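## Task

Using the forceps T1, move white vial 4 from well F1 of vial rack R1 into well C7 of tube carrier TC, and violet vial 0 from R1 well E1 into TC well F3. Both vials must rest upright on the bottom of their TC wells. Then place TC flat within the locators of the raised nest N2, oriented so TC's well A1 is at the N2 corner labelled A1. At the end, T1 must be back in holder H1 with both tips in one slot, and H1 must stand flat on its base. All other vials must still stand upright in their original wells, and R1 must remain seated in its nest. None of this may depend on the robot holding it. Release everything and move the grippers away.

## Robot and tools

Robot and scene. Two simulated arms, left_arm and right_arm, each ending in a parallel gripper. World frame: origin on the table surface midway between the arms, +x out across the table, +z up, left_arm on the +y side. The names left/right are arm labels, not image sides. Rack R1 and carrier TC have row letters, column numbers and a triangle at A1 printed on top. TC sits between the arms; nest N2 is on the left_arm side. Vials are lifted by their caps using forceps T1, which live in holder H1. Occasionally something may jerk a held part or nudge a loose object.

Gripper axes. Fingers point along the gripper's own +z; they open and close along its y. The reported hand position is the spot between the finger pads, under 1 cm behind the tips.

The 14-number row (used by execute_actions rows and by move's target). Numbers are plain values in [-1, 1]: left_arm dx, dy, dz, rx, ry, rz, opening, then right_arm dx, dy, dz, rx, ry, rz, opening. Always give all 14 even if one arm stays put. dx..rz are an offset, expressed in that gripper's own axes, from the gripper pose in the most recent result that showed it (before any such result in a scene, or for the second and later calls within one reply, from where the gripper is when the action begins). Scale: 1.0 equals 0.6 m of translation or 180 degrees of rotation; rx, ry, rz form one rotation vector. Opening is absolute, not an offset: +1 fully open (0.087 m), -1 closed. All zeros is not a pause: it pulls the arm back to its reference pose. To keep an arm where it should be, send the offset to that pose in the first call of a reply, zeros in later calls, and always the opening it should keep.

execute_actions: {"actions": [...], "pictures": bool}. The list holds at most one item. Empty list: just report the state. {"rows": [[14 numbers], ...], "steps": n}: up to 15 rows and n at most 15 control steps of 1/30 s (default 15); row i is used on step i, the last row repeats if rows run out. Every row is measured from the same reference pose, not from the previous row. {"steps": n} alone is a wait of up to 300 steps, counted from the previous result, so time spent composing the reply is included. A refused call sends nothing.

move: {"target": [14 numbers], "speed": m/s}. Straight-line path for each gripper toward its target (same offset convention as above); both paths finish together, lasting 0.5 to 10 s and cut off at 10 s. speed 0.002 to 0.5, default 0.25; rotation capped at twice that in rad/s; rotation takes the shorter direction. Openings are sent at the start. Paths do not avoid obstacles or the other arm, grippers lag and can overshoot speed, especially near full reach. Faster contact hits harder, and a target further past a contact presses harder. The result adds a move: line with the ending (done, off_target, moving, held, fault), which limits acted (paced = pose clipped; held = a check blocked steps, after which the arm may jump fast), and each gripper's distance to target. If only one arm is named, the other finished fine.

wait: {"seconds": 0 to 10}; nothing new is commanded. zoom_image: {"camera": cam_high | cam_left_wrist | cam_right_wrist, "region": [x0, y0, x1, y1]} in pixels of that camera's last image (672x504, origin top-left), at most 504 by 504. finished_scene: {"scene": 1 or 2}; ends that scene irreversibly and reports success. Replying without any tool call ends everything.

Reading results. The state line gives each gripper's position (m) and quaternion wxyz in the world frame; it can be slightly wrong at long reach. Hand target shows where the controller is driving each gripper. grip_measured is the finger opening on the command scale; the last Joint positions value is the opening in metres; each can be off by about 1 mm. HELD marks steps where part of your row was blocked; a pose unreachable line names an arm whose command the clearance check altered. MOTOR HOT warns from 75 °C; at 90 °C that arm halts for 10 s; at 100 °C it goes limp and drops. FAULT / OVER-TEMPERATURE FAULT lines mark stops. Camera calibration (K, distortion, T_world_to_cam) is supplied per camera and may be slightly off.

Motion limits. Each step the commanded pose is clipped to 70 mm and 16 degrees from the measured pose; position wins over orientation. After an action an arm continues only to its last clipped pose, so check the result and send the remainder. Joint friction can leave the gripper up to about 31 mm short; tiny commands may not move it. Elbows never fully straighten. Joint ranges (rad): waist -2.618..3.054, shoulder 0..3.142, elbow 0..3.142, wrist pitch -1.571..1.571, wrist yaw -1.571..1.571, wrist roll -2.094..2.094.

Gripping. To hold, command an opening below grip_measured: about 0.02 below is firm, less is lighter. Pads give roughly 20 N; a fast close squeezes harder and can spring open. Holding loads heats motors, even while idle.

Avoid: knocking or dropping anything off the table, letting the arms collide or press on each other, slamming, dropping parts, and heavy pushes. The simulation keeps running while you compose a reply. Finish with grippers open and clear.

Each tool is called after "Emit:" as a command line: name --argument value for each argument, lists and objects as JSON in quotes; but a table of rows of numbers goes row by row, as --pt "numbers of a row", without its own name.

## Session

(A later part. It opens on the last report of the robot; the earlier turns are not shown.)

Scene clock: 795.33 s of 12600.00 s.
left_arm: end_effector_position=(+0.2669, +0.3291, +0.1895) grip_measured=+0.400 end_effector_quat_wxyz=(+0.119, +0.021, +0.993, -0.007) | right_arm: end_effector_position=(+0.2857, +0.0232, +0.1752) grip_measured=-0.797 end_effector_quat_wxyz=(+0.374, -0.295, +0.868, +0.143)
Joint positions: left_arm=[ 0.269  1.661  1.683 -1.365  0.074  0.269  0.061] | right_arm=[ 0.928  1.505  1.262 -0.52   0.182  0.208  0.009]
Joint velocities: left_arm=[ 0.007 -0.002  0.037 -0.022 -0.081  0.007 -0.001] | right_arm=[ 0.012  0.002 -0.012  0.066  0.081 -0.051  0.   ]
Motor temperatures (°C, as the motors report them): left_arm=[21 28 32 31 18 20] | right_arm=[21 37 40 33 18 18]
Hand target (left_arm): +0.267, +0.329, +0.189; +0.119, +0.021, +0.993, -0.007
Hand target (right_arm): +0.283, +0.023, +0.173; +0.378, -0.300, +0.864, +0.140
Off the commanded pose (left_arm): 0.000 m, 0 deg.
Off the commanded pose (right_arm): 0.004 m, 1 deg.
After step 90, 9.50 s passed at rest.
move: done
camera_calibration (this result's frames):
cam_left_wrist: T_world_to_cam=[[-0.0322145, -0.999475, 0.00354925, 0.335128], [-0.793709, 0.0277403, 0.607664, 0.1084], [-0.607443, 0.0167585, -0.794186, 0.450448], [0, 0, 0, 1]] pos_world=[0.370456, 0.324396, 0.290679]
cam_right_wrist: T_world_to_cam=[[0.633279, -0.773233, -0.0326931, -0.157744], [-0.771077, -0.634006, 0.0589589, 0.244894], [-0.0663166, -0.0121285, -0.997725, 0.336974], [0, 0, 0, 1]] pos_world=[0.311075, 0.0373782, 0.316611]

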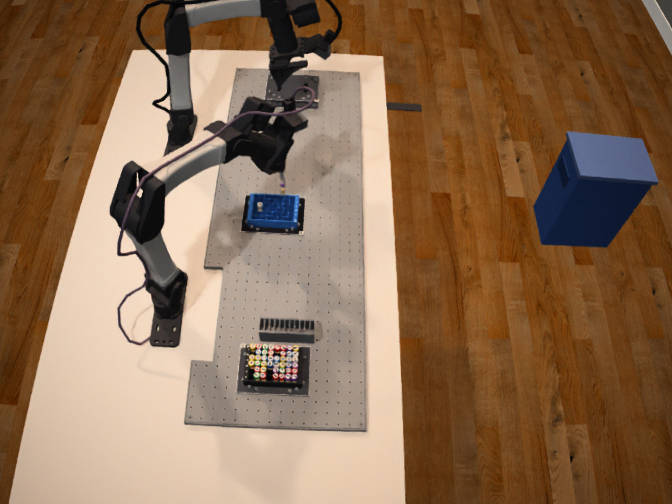

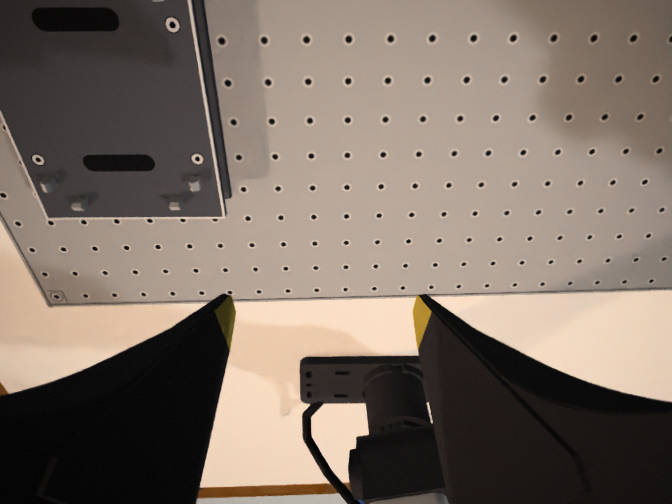

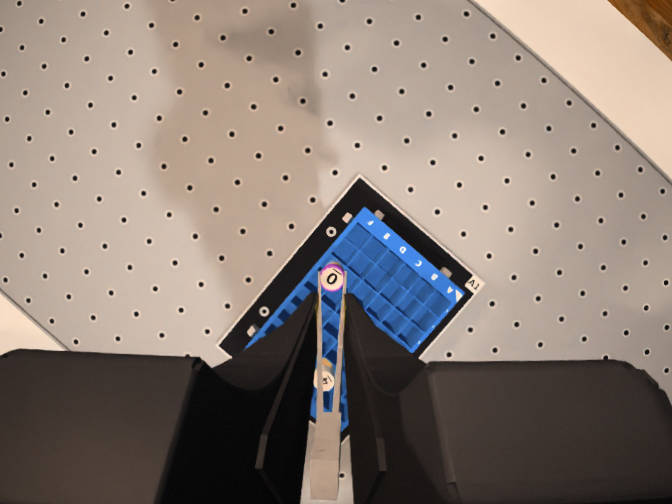

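Emit:
move --target '[0,0,0,0,0,0,0.4,0.02,0.0115,0.017,-0.004,0,-0.0035,-0.803]' --speed 0.02

Emit:
zoom_image --camera "cam_right_wrist" --region '[270,190,400,310]'

Scene clock: 810.60 s of 12600.00 s.
left_arm: end_effector_position=(+0.2669, +0.3291, +0.1895) grip_measured=+0.400 end_effector_quat_wxyz=(+0.119, +0.021, +0.993, -0.007) | right_arm: end_effector_position=(+0.2851, +0.0263, +0.1683) grip_measured=-0.797 end_effector_quat_wxyz=(+0.378, -0.297, +0.865, +0.147)
Joint positions: left_arm=[ 0.269  1.661  1.683 -1.365  0.074  0.269  0.061] | right_arm=[ 0.934  1.505  1.228 -0.475  0.182  0.208  0.009]
Joint velocities: left_arm=[-0.012  0.002  0.007 -0.007  0.037 -0.007 -0.001] | right_arm=[ 0.012 -0.007  0.012  0.051 -0.007 -0.051  0.001]
Motor temperatures (°C, as the motors report them): left_arm=[21 28 32 31 18 20] | right_arm=[21 36 39 34 18 18]
Hand target (left_arm): +0.267, +0.329, +0.189; +0.119, +0.021, +0.993, -0.007
Hand target (right_arm): +0.281, +0.028, +0.160; +0.372, -0.303, +0.865, +0.146
Off the commanded pose (left_arm): 0.000 m, 0 deg.
Off the commanded pose (right_arm): 0.010 m, 1 deg.
After step 90, 11.13 s passed at rest.
move: done
camera_calibration (this result's frames):
cam_left_wrist: T_world_to_cam=[[-0.0322145, -0.999475, 0.00354925, 0.335128], [-0.793709, 0.0277403, 0.607664, 0.1084], [-0.607443, 0.0167585, -0.794186, 0.450448], [0, 0, 0, 1]] pos_world=[0.370456, 0.324396, 0.290679]
cam_right_wrist: T_world_to_cam=[[0.637793, -0.769413, -0.0349824, -0.156147], [-0.767916, -0.63874, 0.0481346, 0.247849], [-0.05938, -0.00383638, -0.998228, 0.327913], [0, 0, 0, 1]] pos_world=[0.309388, 0.0394278, 0.309939]

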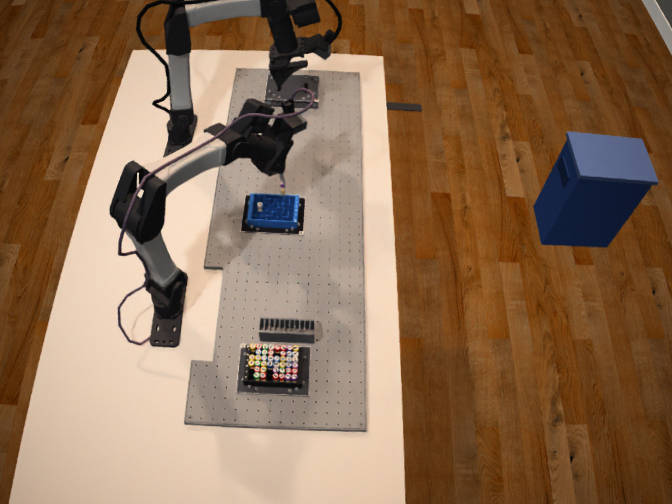

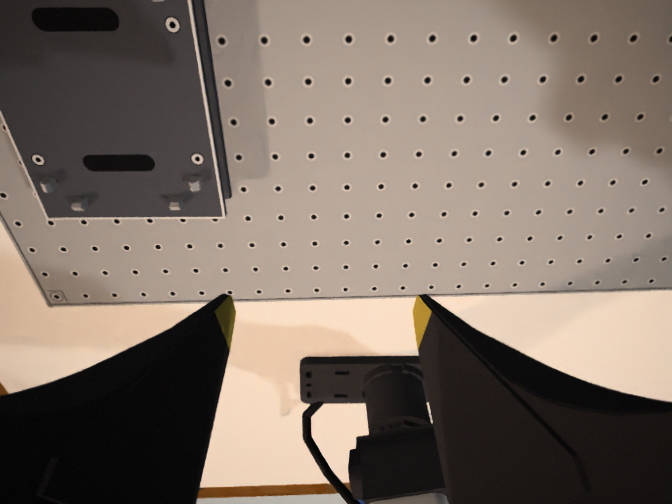

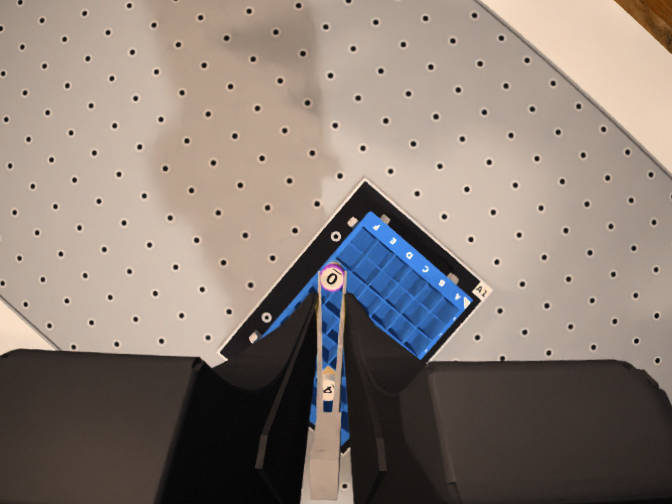

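Region (270, 190, 400, 310) of cam_right_wrist's 672x504 image, scaled by 3.877, with more detail than that image has; it fills the top 465 rows of this view, and the rest is white.

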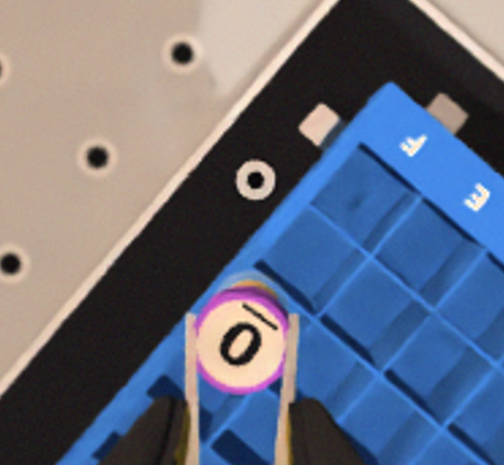

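Emit:
move --target '[0,0,0,0,0,0,0.4,0.0098,0,-0.003,0,0.0084,0,-0.803]' --speed 0.02

Emit:
zoom_image --camera "cam_right_wrist" --region '[270,190,400,310]'

Scene clock: 819.57 s of 12600.00 s.
left_arm: end_effector_position=(+0.2669, +0.3291, +0.1895) grip_measured=+0.400 end_effector_quat_wxyz=(+0.119, +0.021, +0.993, -0.007) | right_arm: end_effector_position=(+0.2836, +0.0243, +0.1664) grip_measured=-0.797 end_effector_quat_wxyz=(+0.373, -0.298, +0.867, +0.143)
Joint positions: left_arm=[ 0.269  1.661  1.683 -1.365  0.074  0.269  0.061] | right_arm=[ 0.934  1.505  1.228 -0.487  0.182  0.208  0.009]
Joint velocities: left_arm=[-0.007  0.012 -0.007  0.066 -0.022  0.007 -0.   ] | right_arm=[ 0.012  0.007 -0.017  0.037  0.037 -0.051 -0.   ]
Motor temperatures (°C, as the motors report them): left_arm=[21 29 32 31 18 20] | right_arm=[21 36 39 35 18 18]
Hand target (left_arm): +0.267, +0.329, +0.189; +0.119, +0.021, +0.993, -0.007
Hand target (right_arm): +0.281, +0.023, +0.165; +0.366, -0.298, +0.870, +0.142
Off the commanded pose (left_arm): 0.000 m, 0 deg.
Off the commanded pose (right_arm): 0.003 m, 1 deg.
After step 90, 5.03 s passed at rest.
move: done
camera_calibration (this result's frames):
cam_left_wrist: T_world_to_cam=[[-0.0322145, -0.999475, 0.00354925, 0.335128], [-0.793709, 0.0277403, 0.607664, 0.1084], [-0.607443, 0.0167585, -0.794186, 0.450448], [0, 0, 0, 1]] pos_world=[0.370456, 0.324396, 0.290679]
cam_right_wrist: T_world_to_cam=[[0.637548, -0.769755, -0.0317968, -0.157303], [-0.767517, -0.638186, 0.0603008, 0.243354], [-0.0667091, -0.0140401, -0.997674, 0.328141], [0, 0, 0, 1]] pos_world=[0.308956, 0.0388271, 0.307701]

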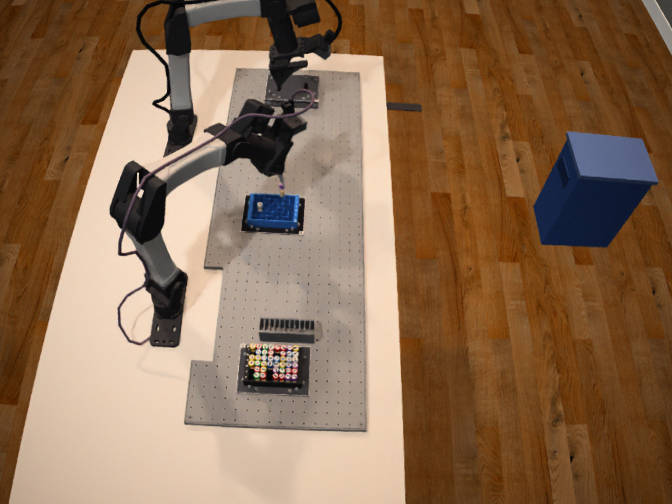

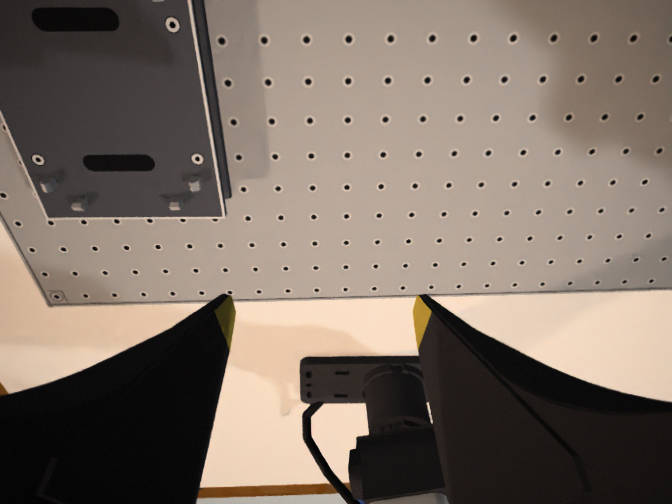

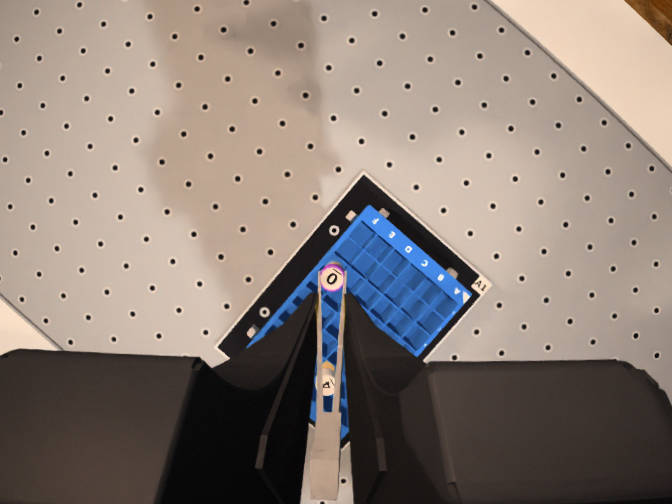

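Region (270, 190, 400, 310) of cam_right_wrist's 672x504 image, scaled by 3.877, with more detail than that image has; it fills the top 465 rows of this view, and the rest is white.

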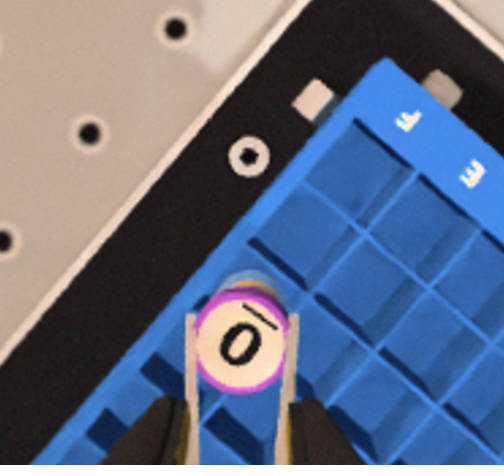

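Emit:
move --target '[0,0,0,0,0,0,0.4,0.019,0.001,0.0245,0.0024,0.0139,-0.0025,-0.803]' --speed 0.015

Emit:
zoom_image --camera "cam_right_wrist" --region '[270,190,400,310]'

Scene clock: 831.80 s of 12600.00 s.
left_arm: end_effector_position=(+0.2669, +0.3291, +0.1895) grip_measured=+0.400 end_effector_quat_wxyz=(+0.119, +0.021, +0.993, -0.007) | right_arm: end_effector_position=(+0.2859, +0.0275, +0.1587) grip_measured=-0.797 end_effector_quat_wxyz=(+0.369, -0.299, +0.869, +0.140)
Joint positions: left_arm=[ 0.269  1.661  1.683 -1.365  0.074  0.269  0.061] | right_arm=[ 0.934  1.53   1.228 -0.474  0.182  0.208  0.009]
Joint velocities: left_arm=[ 0.002  0.002 -0.017 -0.007 -0.022 -0.022  0.   ] | right_arm=[ 0.002 -0.022  0.007  0.007 -0.037 -0.022 -0.   ]
Motor temperatures (°C, as the motors report them): left_arm=[21 29 32 31 18 20] | right_arm=[21 35 39 34 18 18]
Hand target (left_arm): +0.267, +0.329, +0.189; +0.119, +0.021, +0.993, -0.007
Hand target (right_arm): +0.285, +0.027, +0.148; +0.356, -0.303, +0.874, +0.132
Off the commanded pose (left_arm): 0.000 m, 0 deg.
Off the commanded pose (right_arm): 0.011 m, 2 deg.
After step 90, 7.57 s passed at rest.
move: off_target (right_arm)
camera_calibration (this result's frames):
cam_left_wrist: T_world_to_cam=[[-0.0322145, -0.999475, 0.00354925, 0.335128], [-0.793709, 0.0277403, 0.607664, 0.1084], [-0.607443, 0.0167585, -0.794186, 0.450448], [0, 0, 0, 1]] pos_world=[0.370456, 0.324396, 0.290679]
cam_right_wrist: T_world_to_cam=[[0.637345, -0.770037, -0.0288964, -0.156927], [-0.767078, -0.637574, 0.0713528, 0.245795], [-0.0733679, -0.0233106, -0.997032, 0.322715], [0, 0, 0, 1]] pos_world=[0.312238, 0.0433957, 0.299685]

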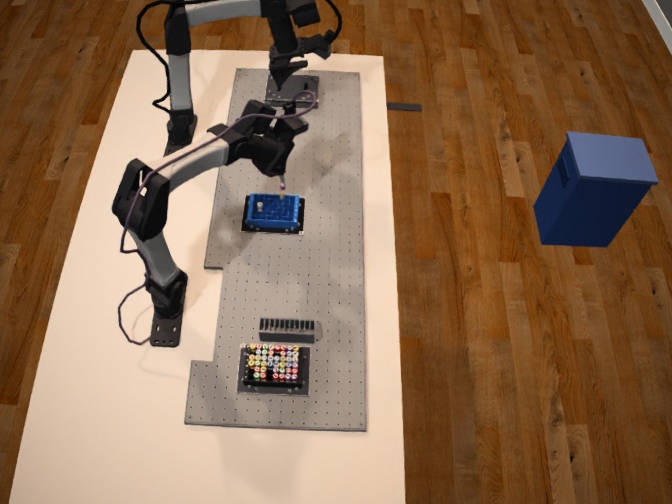

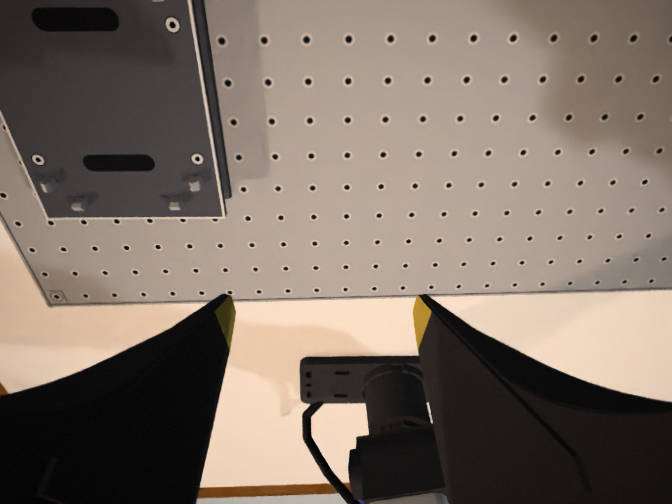

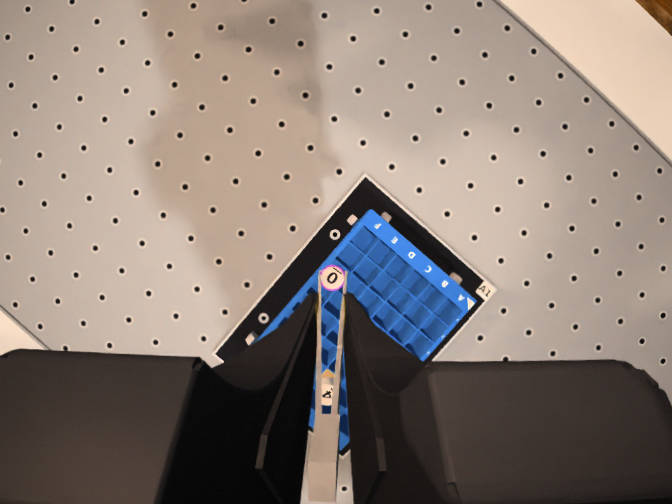

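Region (270, 190, 400, 310) of cam_right_wrist's 672x504 image, scaled by 3.877, with more detail than that image has; it fills the top 465 rows of this view, and the rest is white.

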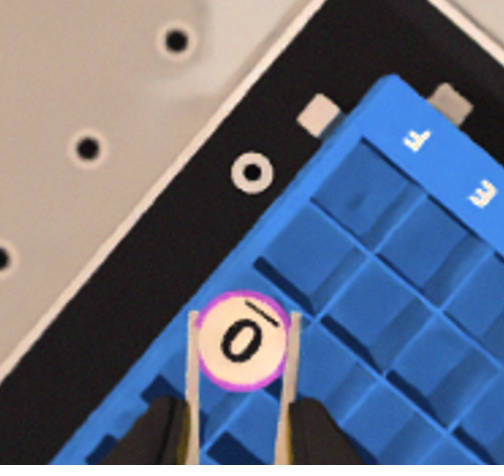

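Emit:
move --target '[0,0,0,0,0,0,0.4,-0.012,0,-0.015,-0.0015,-0.0087,0.0015,-0.803]' --speed 0.015

Emit:
zoom_image --camera "cam_right_wrist" --region '[290,230,380,310]'

Emit:
zoom_image --camera "cam_high" --region '[255,170,315,215]'

Scene clock: 841.13 s of 12600.00 s.
left_arm: end_effector_position=(+0.2669, +0.3291, +0.1895) grip_measured=+0.400 end_effector_quat_wxyz=(+0.119, +0.021, +0.993, -0.007) | right_arm: end_effector_position=(+0.2857, +0.0272, +0.1650) grip_measured=-0.797 end_effector_quat_wxyz=(+0.375, -0.297, +0.866, +0.145)
Joint positions: left_arm=[ 0.269  1.661  1.683 -1.365  0.074  0.269  0.061] | right_arm=[ 0.934  1.515  1.228 -0.472  0.182  0.208  0.009]
Joint velocities: left_arm=[ 0.002 -0.007  0.007 -0.022 -0.022 -0.051  0.   ] | right_arm=[ 0.007  0.007 -0.002  0.022 -0.037 -0.051 -0.   ]
Motor temperatures (°C, as the motors report them): left_arm=[21 29 32 30 18 20] | right_arm=[21 35 40 34 18 18]
Hand target (left_arm): +0.267, +0.329, +0.189; +0.119, +0.021, +0.993, -0.007
Hand target (right_arm): +0.285, +0.027, +0.170; +0.379, -0.296, +0.864, +0.147
Off the commanded pose (left_arm): 0.000 m, 0 deg.
Off the commanded pose (right_arm): 0.005 m, 1 deg.
After step 90, 5.17 s passed at rest.
move: done
camera_calibration (this result's frames):
cam_left_wrist: T_world_to_cam=[[-0.0322145, -0.999475, 0.00354925, 0.335128], [-0.793709, 0.0277403, 0.607664, 0.1084], [-0.607443, 0.0167585, -0.794186, 0.450448], [0, 0, 0, 1]] pos_world=[0.370456, 0.324396, 0.290679]
cam_right_wrist: T_world_to_cam=[[0.637656, -0.769603, -0.0332454, -0.156241], [-0.767709, -0.638453, 0.0547718, 0.247852], [-0.0633782, -0.00940274, -0.997945, 0.325907], [0, 0, 0, 1]] pos_world=[0.310562, 0.0410623, 0.306467]

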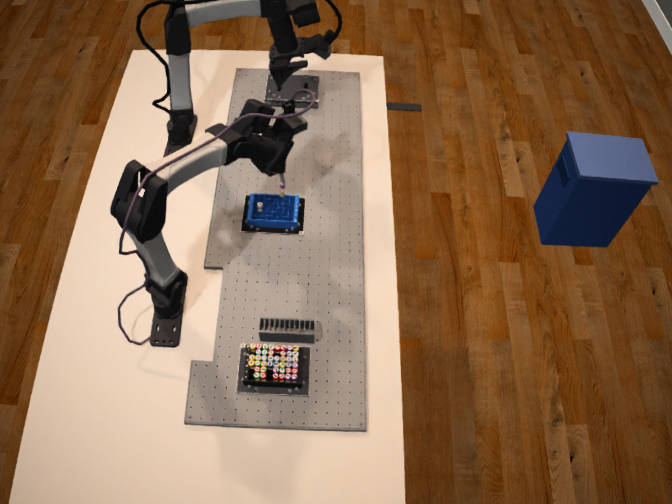

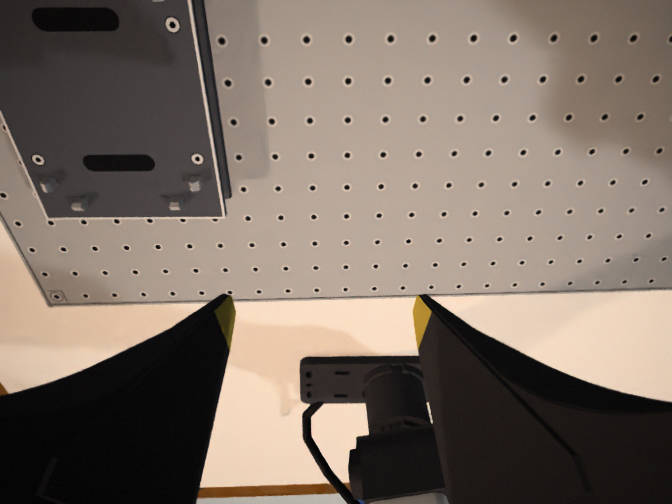

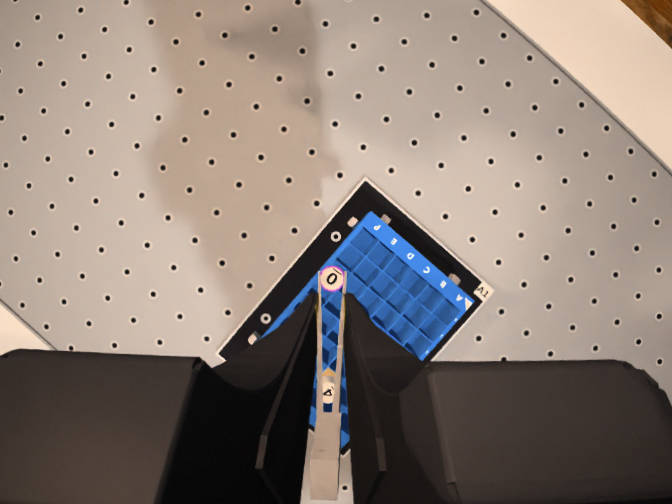

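Region (290, 230, 380, 310) of cam_right_wrist's 672x504 image, scaled by 5.600, with more detail than that image has.

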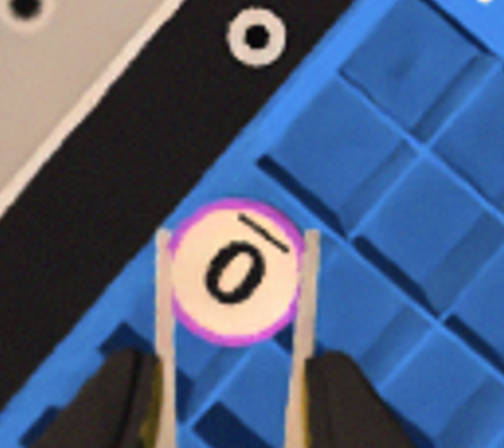

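Region (255, 170, 315, 215) of cam_high's 672x504 image, scaled by 8.400, with more detail than that image has; it fills the top 378 rows of this view, and the rest is white.

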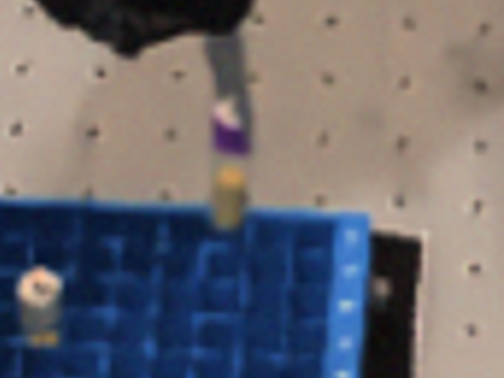

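Emit:
execute_actions --actions '[]'

Emit:
zoom_image --camera "cam_high" --region '[230,140,390,260]'

Scene clock: 865.70 s of 12600.00 s.
left_arm: end_effector_position=(+0.2669, +0.3291, +0.1895) grip_measured=+0.400 end_effector_quat_wxyz=(+0.119, +0.021, +0.993, -0.007) | right_arm: end_effector_position=(+0.2857, +0.0272, +0.1650) grip_measured=-0.797 end_effector_quat_wxyz=(+0.375, -0.297, +0.866, +0.145)
Joint positions: left_arm=[ 0.269  1.661  1.683 -1.365  0.074  0.269  0.061] | right_arm=[ 0.934  1.515  1.228 -0.472  0.182  0.208  0.009]
Joint velocities: left_arm=[-0.007 -0.007 -0.012  0.066 -0.007  0.022  0.   ] | right_arm=[-0.007 -0.012  0.012 -0.066 -0.066  0.022  0.001]
Motor temperatures (°C, as the motors report them): left_arm=[21 29 32 30 18 20] | right_arm=[21 36 41 34 18 18]
Hand target (left_arm): +0.267, +0.329, +0.189; +0.119, +0.021, +0.993, -0.007
Hand target (right_arm): +0.285, +0.027, +0.170; +0.379, -0.296, +0.864, +0.147
Off the commanded pose (left_arm): 0.000 m, 0 deg.
Off the commanded pose (right_arm): 0.005 m, 1 deg.
Steps of this call (steps 1 to 90: nothing new was sent; then 21.57 s passed at rest). Readings (end_effector_position):
1: left_arm (+0.2669, +0.3291, +0.1895) | right_arm (+0.2857, +0.0272, +0.1650)
2: left_arm (+0.2669, +0.3291, +0.1895) | right_arm (+0.2857, +0.0272, +0.1650)
4: left_arm (+0.2669, +0.3291, +0.1895) | right_arm (+0.2857, +0.0272, +0.1650)
8: left_arm (+0.2669, +0.3291, +0.1895) | right_arm (+0.2857, +0.0272, +0.1650)
90: the state above
camera_calibration (this result's frames):
cam_left_wrist: T_world_to_cam=[[-0.0322145, -0.999475, 0.00354925, 0.335128], [-0.793709, 0.0277403, 0.607664, 0.1084], [-0.607443, 0.0167585, -0.794186, 0.450448], [0, 0, 0, 1]] pos_world=[0.370456, 0.324396, 0.290679]
cam_right_wrist: T_world_to_cam=[[0.637656, -0.769603, -0.0332454, -0.156241], [-0.767709, -0.638453, 0.0547718, 0.247852], [-0.0633782, -0.00940274, -0.997945, 0.325907], [0, 0, 0, 1]] pos_world=[0.310562, 0.0410623, 0.306467]

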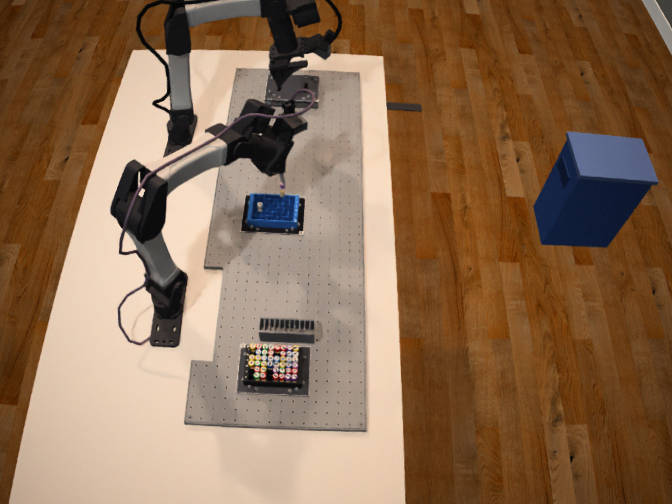

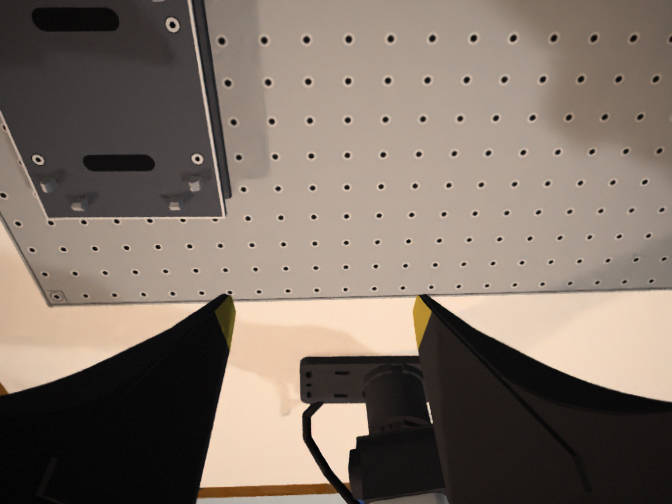

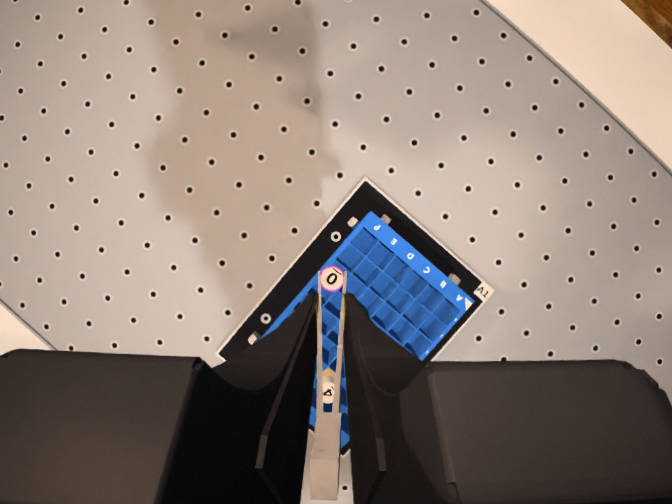

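Region (230, 140, 390, 260) of cam_high's 672x504 image, scaled by 3.150, with more detail than that image has; it fills the top 378 rows of this view, and the rest is white.

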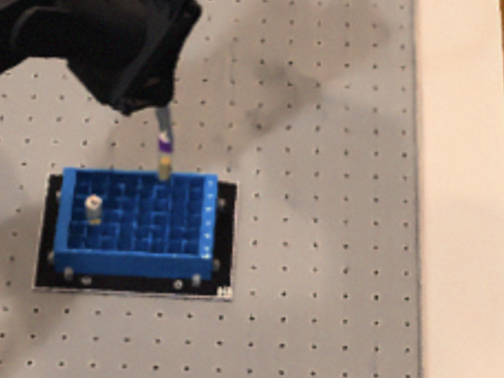

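Emit:
move --target '[0,0,0,0,0,0,0.4,-0.009,-0.003,0.003,0.005,-0.008,0,-0.803]' --speed 0.02

Emit:
zoom_image --camera "cam_right_wrist" --region '[270,200,430,340]'

Emit:
move --target '[0,0,0,0,0,0,0.4,0.019,0.001,0.0245,0.0024,0.0139,-0.0025,-0.803]' --speed 0.015

Emit:
zoom_image --camera "cam_right_wrist" --region '[270,200,430,340]'

Emit:
zoom_image --camera "cam_high" --region '[240,160,320,240]'

Scene clock: 885.43 s of 12600.00 s.
left_arm: end_effector_position=(+0.2669, +0.3291, +0.1895) grip_measured=+0.400 end_effector_quat_wxyz=(+0.119, +0.021, +0.993, -0.007) | right_arm: end_effector_position=(+0.2880, +0.0280, +0.1667) grip_measured=-0.797 end_effector_quat_wxyz=(+0.381, -0.295, +0.864, +0.144)
Joint positions: left_arm=[ 0.269  1.661  1.683 -1.365  0.074  0.269  0.061] | right_arm=[ 0.934  1.515  1.228 -0.462  0.19   0.208  0.009]
Joint velocities: left_arm=[-0.002 -0.007  0.007  0.007  0.022 -0.007 -0.   ] | right_arm=[-0.017  0.002 -0.012 -0.037 -0.037 -0.022  0.001]
Motor temperatures (°C, as the motors report them): left_arm=[21 29 32 30 18 20] | right_arm=[21 37 41 34 18 18]
Hand target (left_arm): +0.267, +0.329, +0.189; +0.119, +0.021, +0.993, -0.007
Hand target (right_arm): +0.291, +0.029, +0.168; +0.388, -0.293, +0.862, +0.142
Off the commanded pose (left_arm): 0.000 m, 0 deg.
Off the commanded pose (right_arm): 0.003 m, 1 deg.
After step 90, 15.77 s passed at rest.
move: done
camera_calibration (this result's frames):
cam_left_wrist: T_world_to_cam=[[-0.0322145, -0.999475, 0.00354925, 0.335128], [-0.793709, 0.0277403, 0.607664, 0.1084], [-0.607443, 0.0167585, -0.794186, 0.450448], [0, 0, 0, 1]] pos_world=[0.370456, 0.324396, 0.290679]
cam_right_wrist: T_world_to_cam=[[0.633492, -0.773141, -0.03068, -0.156157], [-0.771949, -0.634224, 0.0430616, 0.253083], [-0.0527507, -0.00359574, -0.998601, 0.324708], [0, 0, 0, 1]] pos_world=[0.31142, 0.040948, 0.308565]

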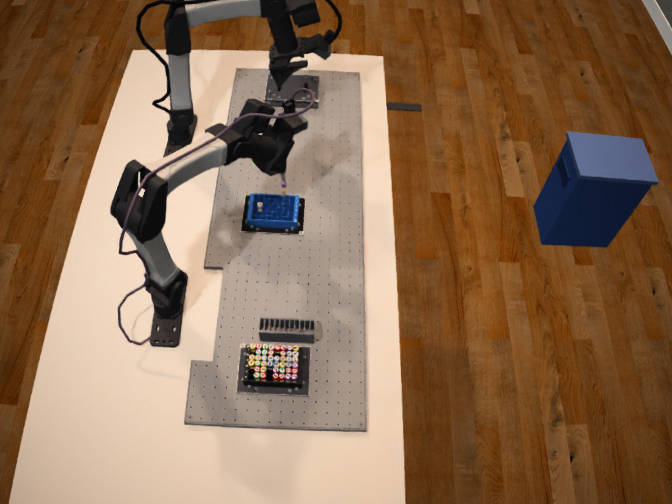

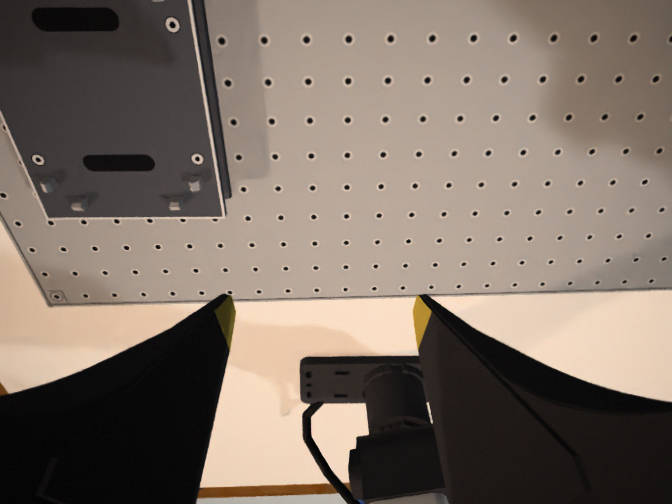

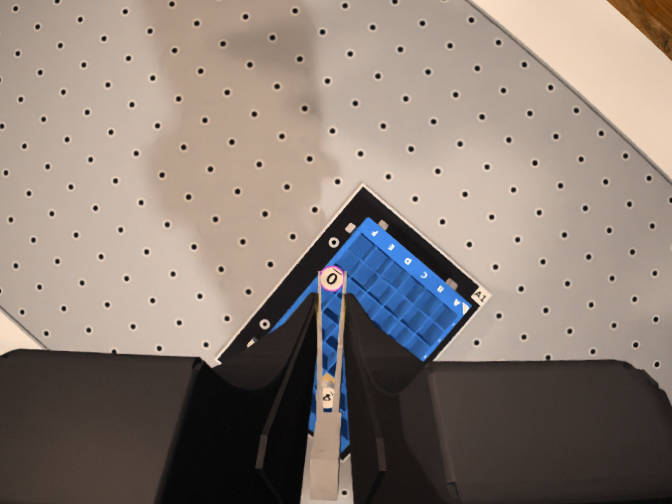

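Region (270, 200, 430, 340) of cam_right_wrist's 672x504 image, scaled by 3.150, with more detail than that image has; it fills the top 441 rows of this view, and the rest is white.

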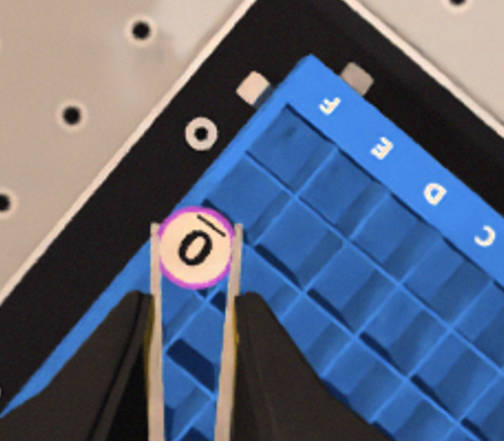

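Scene clock: 887.17 s of 12600.00 s.
left_arm: end_effector_position=(+0.2669, +0.3291, +0.1895) grip_measured=+0.400 end_effector_quat_wxyz=(+0.119, +0.021, +0.993, -0.007) | right_arm: end_effector_position=(+0.2904, +0.0313, +0.1592) grip_measured=-0.798 end_effector_quat_wxyz=(+0.377, -0.296, +0.866, +0.142)
Joint positions: left_arm=[ 0.269  1.661  1.683 -1.365  0.074  0.269  0.061] | right_arm=[ 0.934  1.539  1.228 -0.447  0.19   0.208  0.009]
Joint velocities: left_arm=[-0.002  0.002 -0.002 -0.051 -0.051  0.007 -0.001] | right_arm=[ 0.007  0.012 -0.012 -0.066  0.007 -0.066 -0.002]
Motor temperatures (°C, as the motors report them): left_arm=[21 29 32 30 18 20] | right_arm=[21 36 41 34 18 18]
Hand target (left_arm): +0.267, +0.329, +0.189; +0.119, +0.021, +0.993, -0.007
Hand target (right_arm): +0.290, +0.030, +0.148; +0.364, -0.299, +0.872, +0.133
Off the commanded pose (left_arm): 0.000 m, 0 deg.
Off the commanded pose (right_arm): 0.011 m, 2 deg.
move: off_target (right_arm)
camera_calibration (this result's frames):
cam_left_wrist: T_world_to_cam=[[-0.0322145, -0.999475, 0.00354925, 0.335128], [-0.793709, 0.0277403, 0.607664, 0.1084], [-0.607443, 0.0167585, -0.794186, 0.450448], [0, 0, 0, 1]] pos_world=[0.370456, 0.324396, 0.290679]
cam_right_wrist: T_world_to_cam=[[0.633315, -0.773387, -0.0280172, -0.155689], [-0.771661, -0.633822, 0.0530032, 0.255703], [-0.0587499, -0.011948, -0.998201, 0.319266], [0, 0, 0, 1]] pos_world=[0.314673, 0.0454773, 0.300776]

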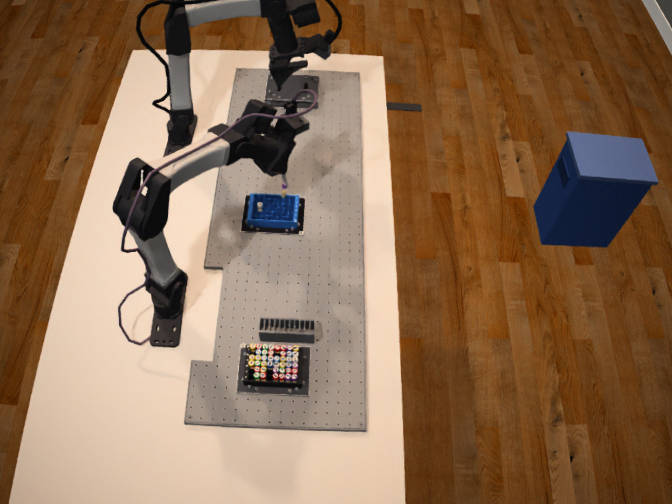

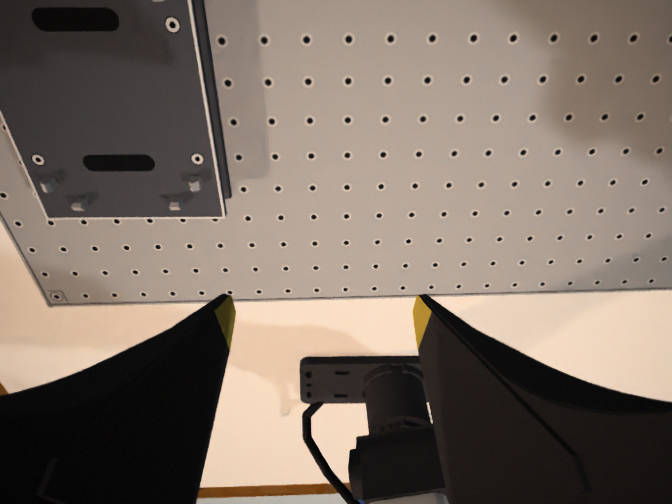

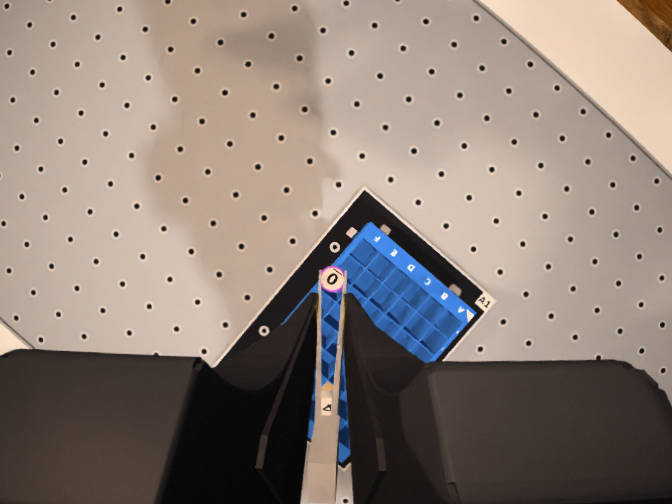

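Region (270, 200, 430, 340) of cam_right_wrist's 672x504 image, scaled by 3.150, with more detail than that image has; it fills the top 441 rows of this view, and the rest is white.

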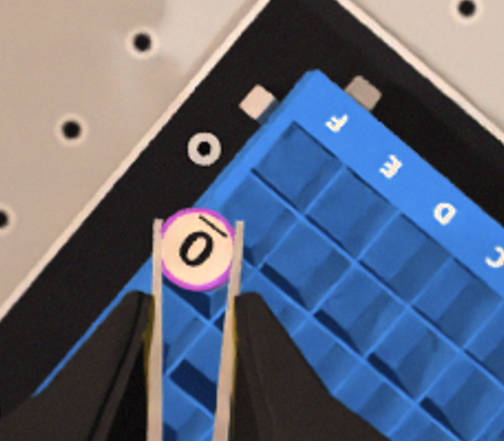

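Region (240, 160, 320, 240) of cam_high's 672x504 image, scaled by 6.300, with more detail than that image has.

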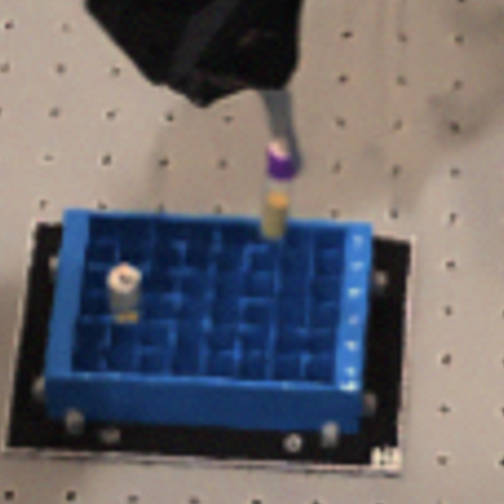

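Emit:
move --target '[0,0,0,0,0,0,0.4,0.016,-0.005,0.002,0.008,0.013,0,-0.803]' --speed 0.015

Emit:
zoom_image --camera "cam_right_wrist" --region '[270,200,430,340]'

Emit:
zoom_image --camera "cam_high" --region '[240,160,320,240]'

Scene clock: 897.53 s of 12600.00 s.
left_arm: end_effector_position=(+0.2669, +0.3291, +0.1895) grip_measured=+0.400 end_effector_quat_wxyz=(+0.119, +0.021, +0.993, -0.007) | right_arm: end_effector_position=(+0.2884, +0.0271, +0.1560) grip_measured=-0.803 end_effector_quat_wxyz=(+0.370, -0.295, +0.871, +0.134)
Joint positions: left_arm=[ 0.269  1.661  1.683 -1.365  0.074  0.269  0.061] | right_arm=[ 0.934  1.539  1.228 -0.47   0.197  0.213  0.009]
Joint velocities: left_arm=[-0.002  0.002 -0.002 -0.051 -0.037 -0.066 -0.   ] | right_arm=[ 0.012  0.017 -0.002  0.051  0.095  0.007  0.   ]
Motor temperatures (°C, as the motors report them): left_arm=[21 29 32 29 18 20] | right_arm=[21 36 41 34 18 18]
Hand target (left_arm): +0.267, +0.329, +0.189; +0.119, +0.021, +0.993, -0.007
Hand target (right_arm): +0.288, +0.025, +0.151; +0.363, -0.294, +0.875, +0.125
Off the commanded pose (left_arm): 0.000 m, 0 deg.
Off the commanded pose (right_arm): 0.005 m, 1 deg.
After step 90, 5.53 s passed at rest.
move: done
camera_calibration (this result's frames):
cam_left_wrist: T_world_to_cam=[[-0.0322145, -0.999475, 0.00354925, 0.335128], [-0.793709, 0.0277403, 0.607664, 0.1084], [-0.607443, 0.0167585, -0.794186, 0.450448], [0, 0, 0, 1]] pos_world=[0.370456, 0.324396, 0.290679]
cam_right_wrist: T_world_to_cam=[[0.626573, -0.779062, -0.0216446, -0.156747], [-0.776139, -0.626264, 0.0734974, 0.249566], [-0.0708143, -0.0292522, -0.997061, 0.319627], [0, 0, 0, 1]] pos_world=[0.314546, 0.0435279, 0.296952]

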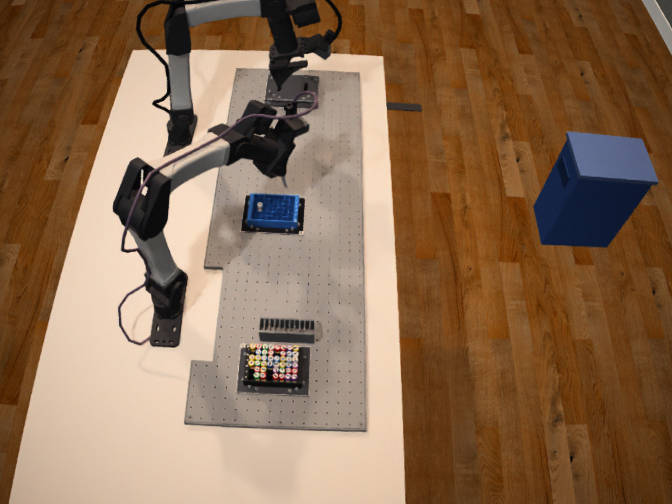

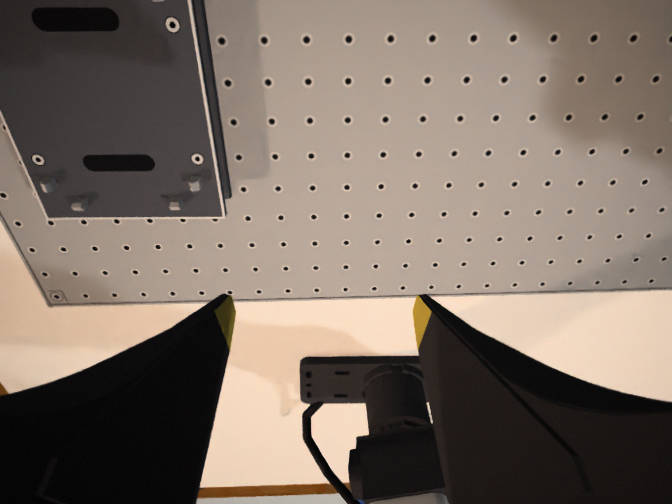

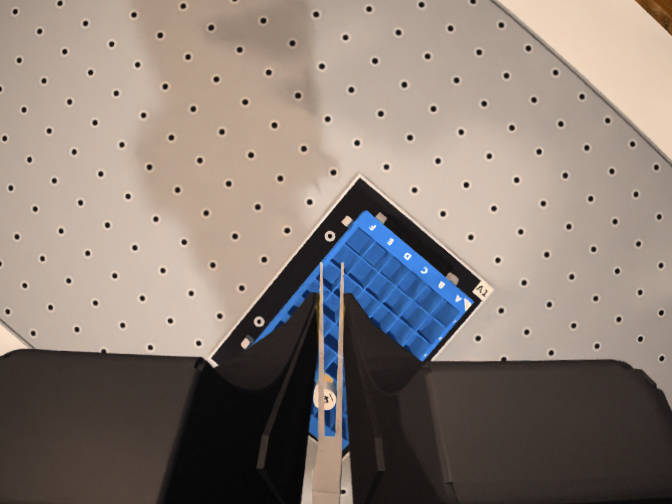

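Region (270, 200, 430, 340) of cam_right_wrist's 672x504 image, scaled by 3.150, with more detail than that image has; it fills the top 441 rows of this view, and the rest is white.

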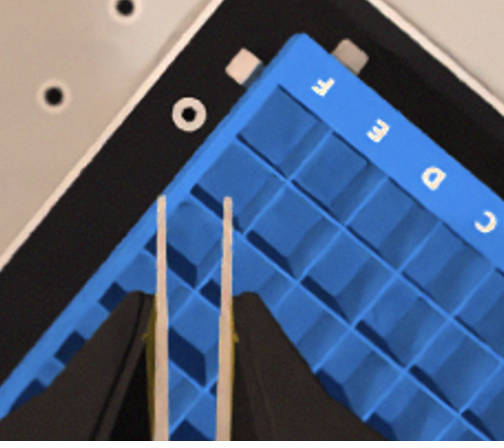

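Region (240, 160, 320, 240) of cam_high's 672x504 image, scaled by 6.300, with more detail than that image has.

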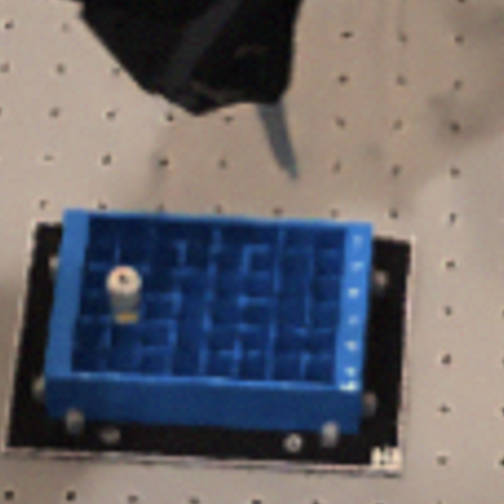

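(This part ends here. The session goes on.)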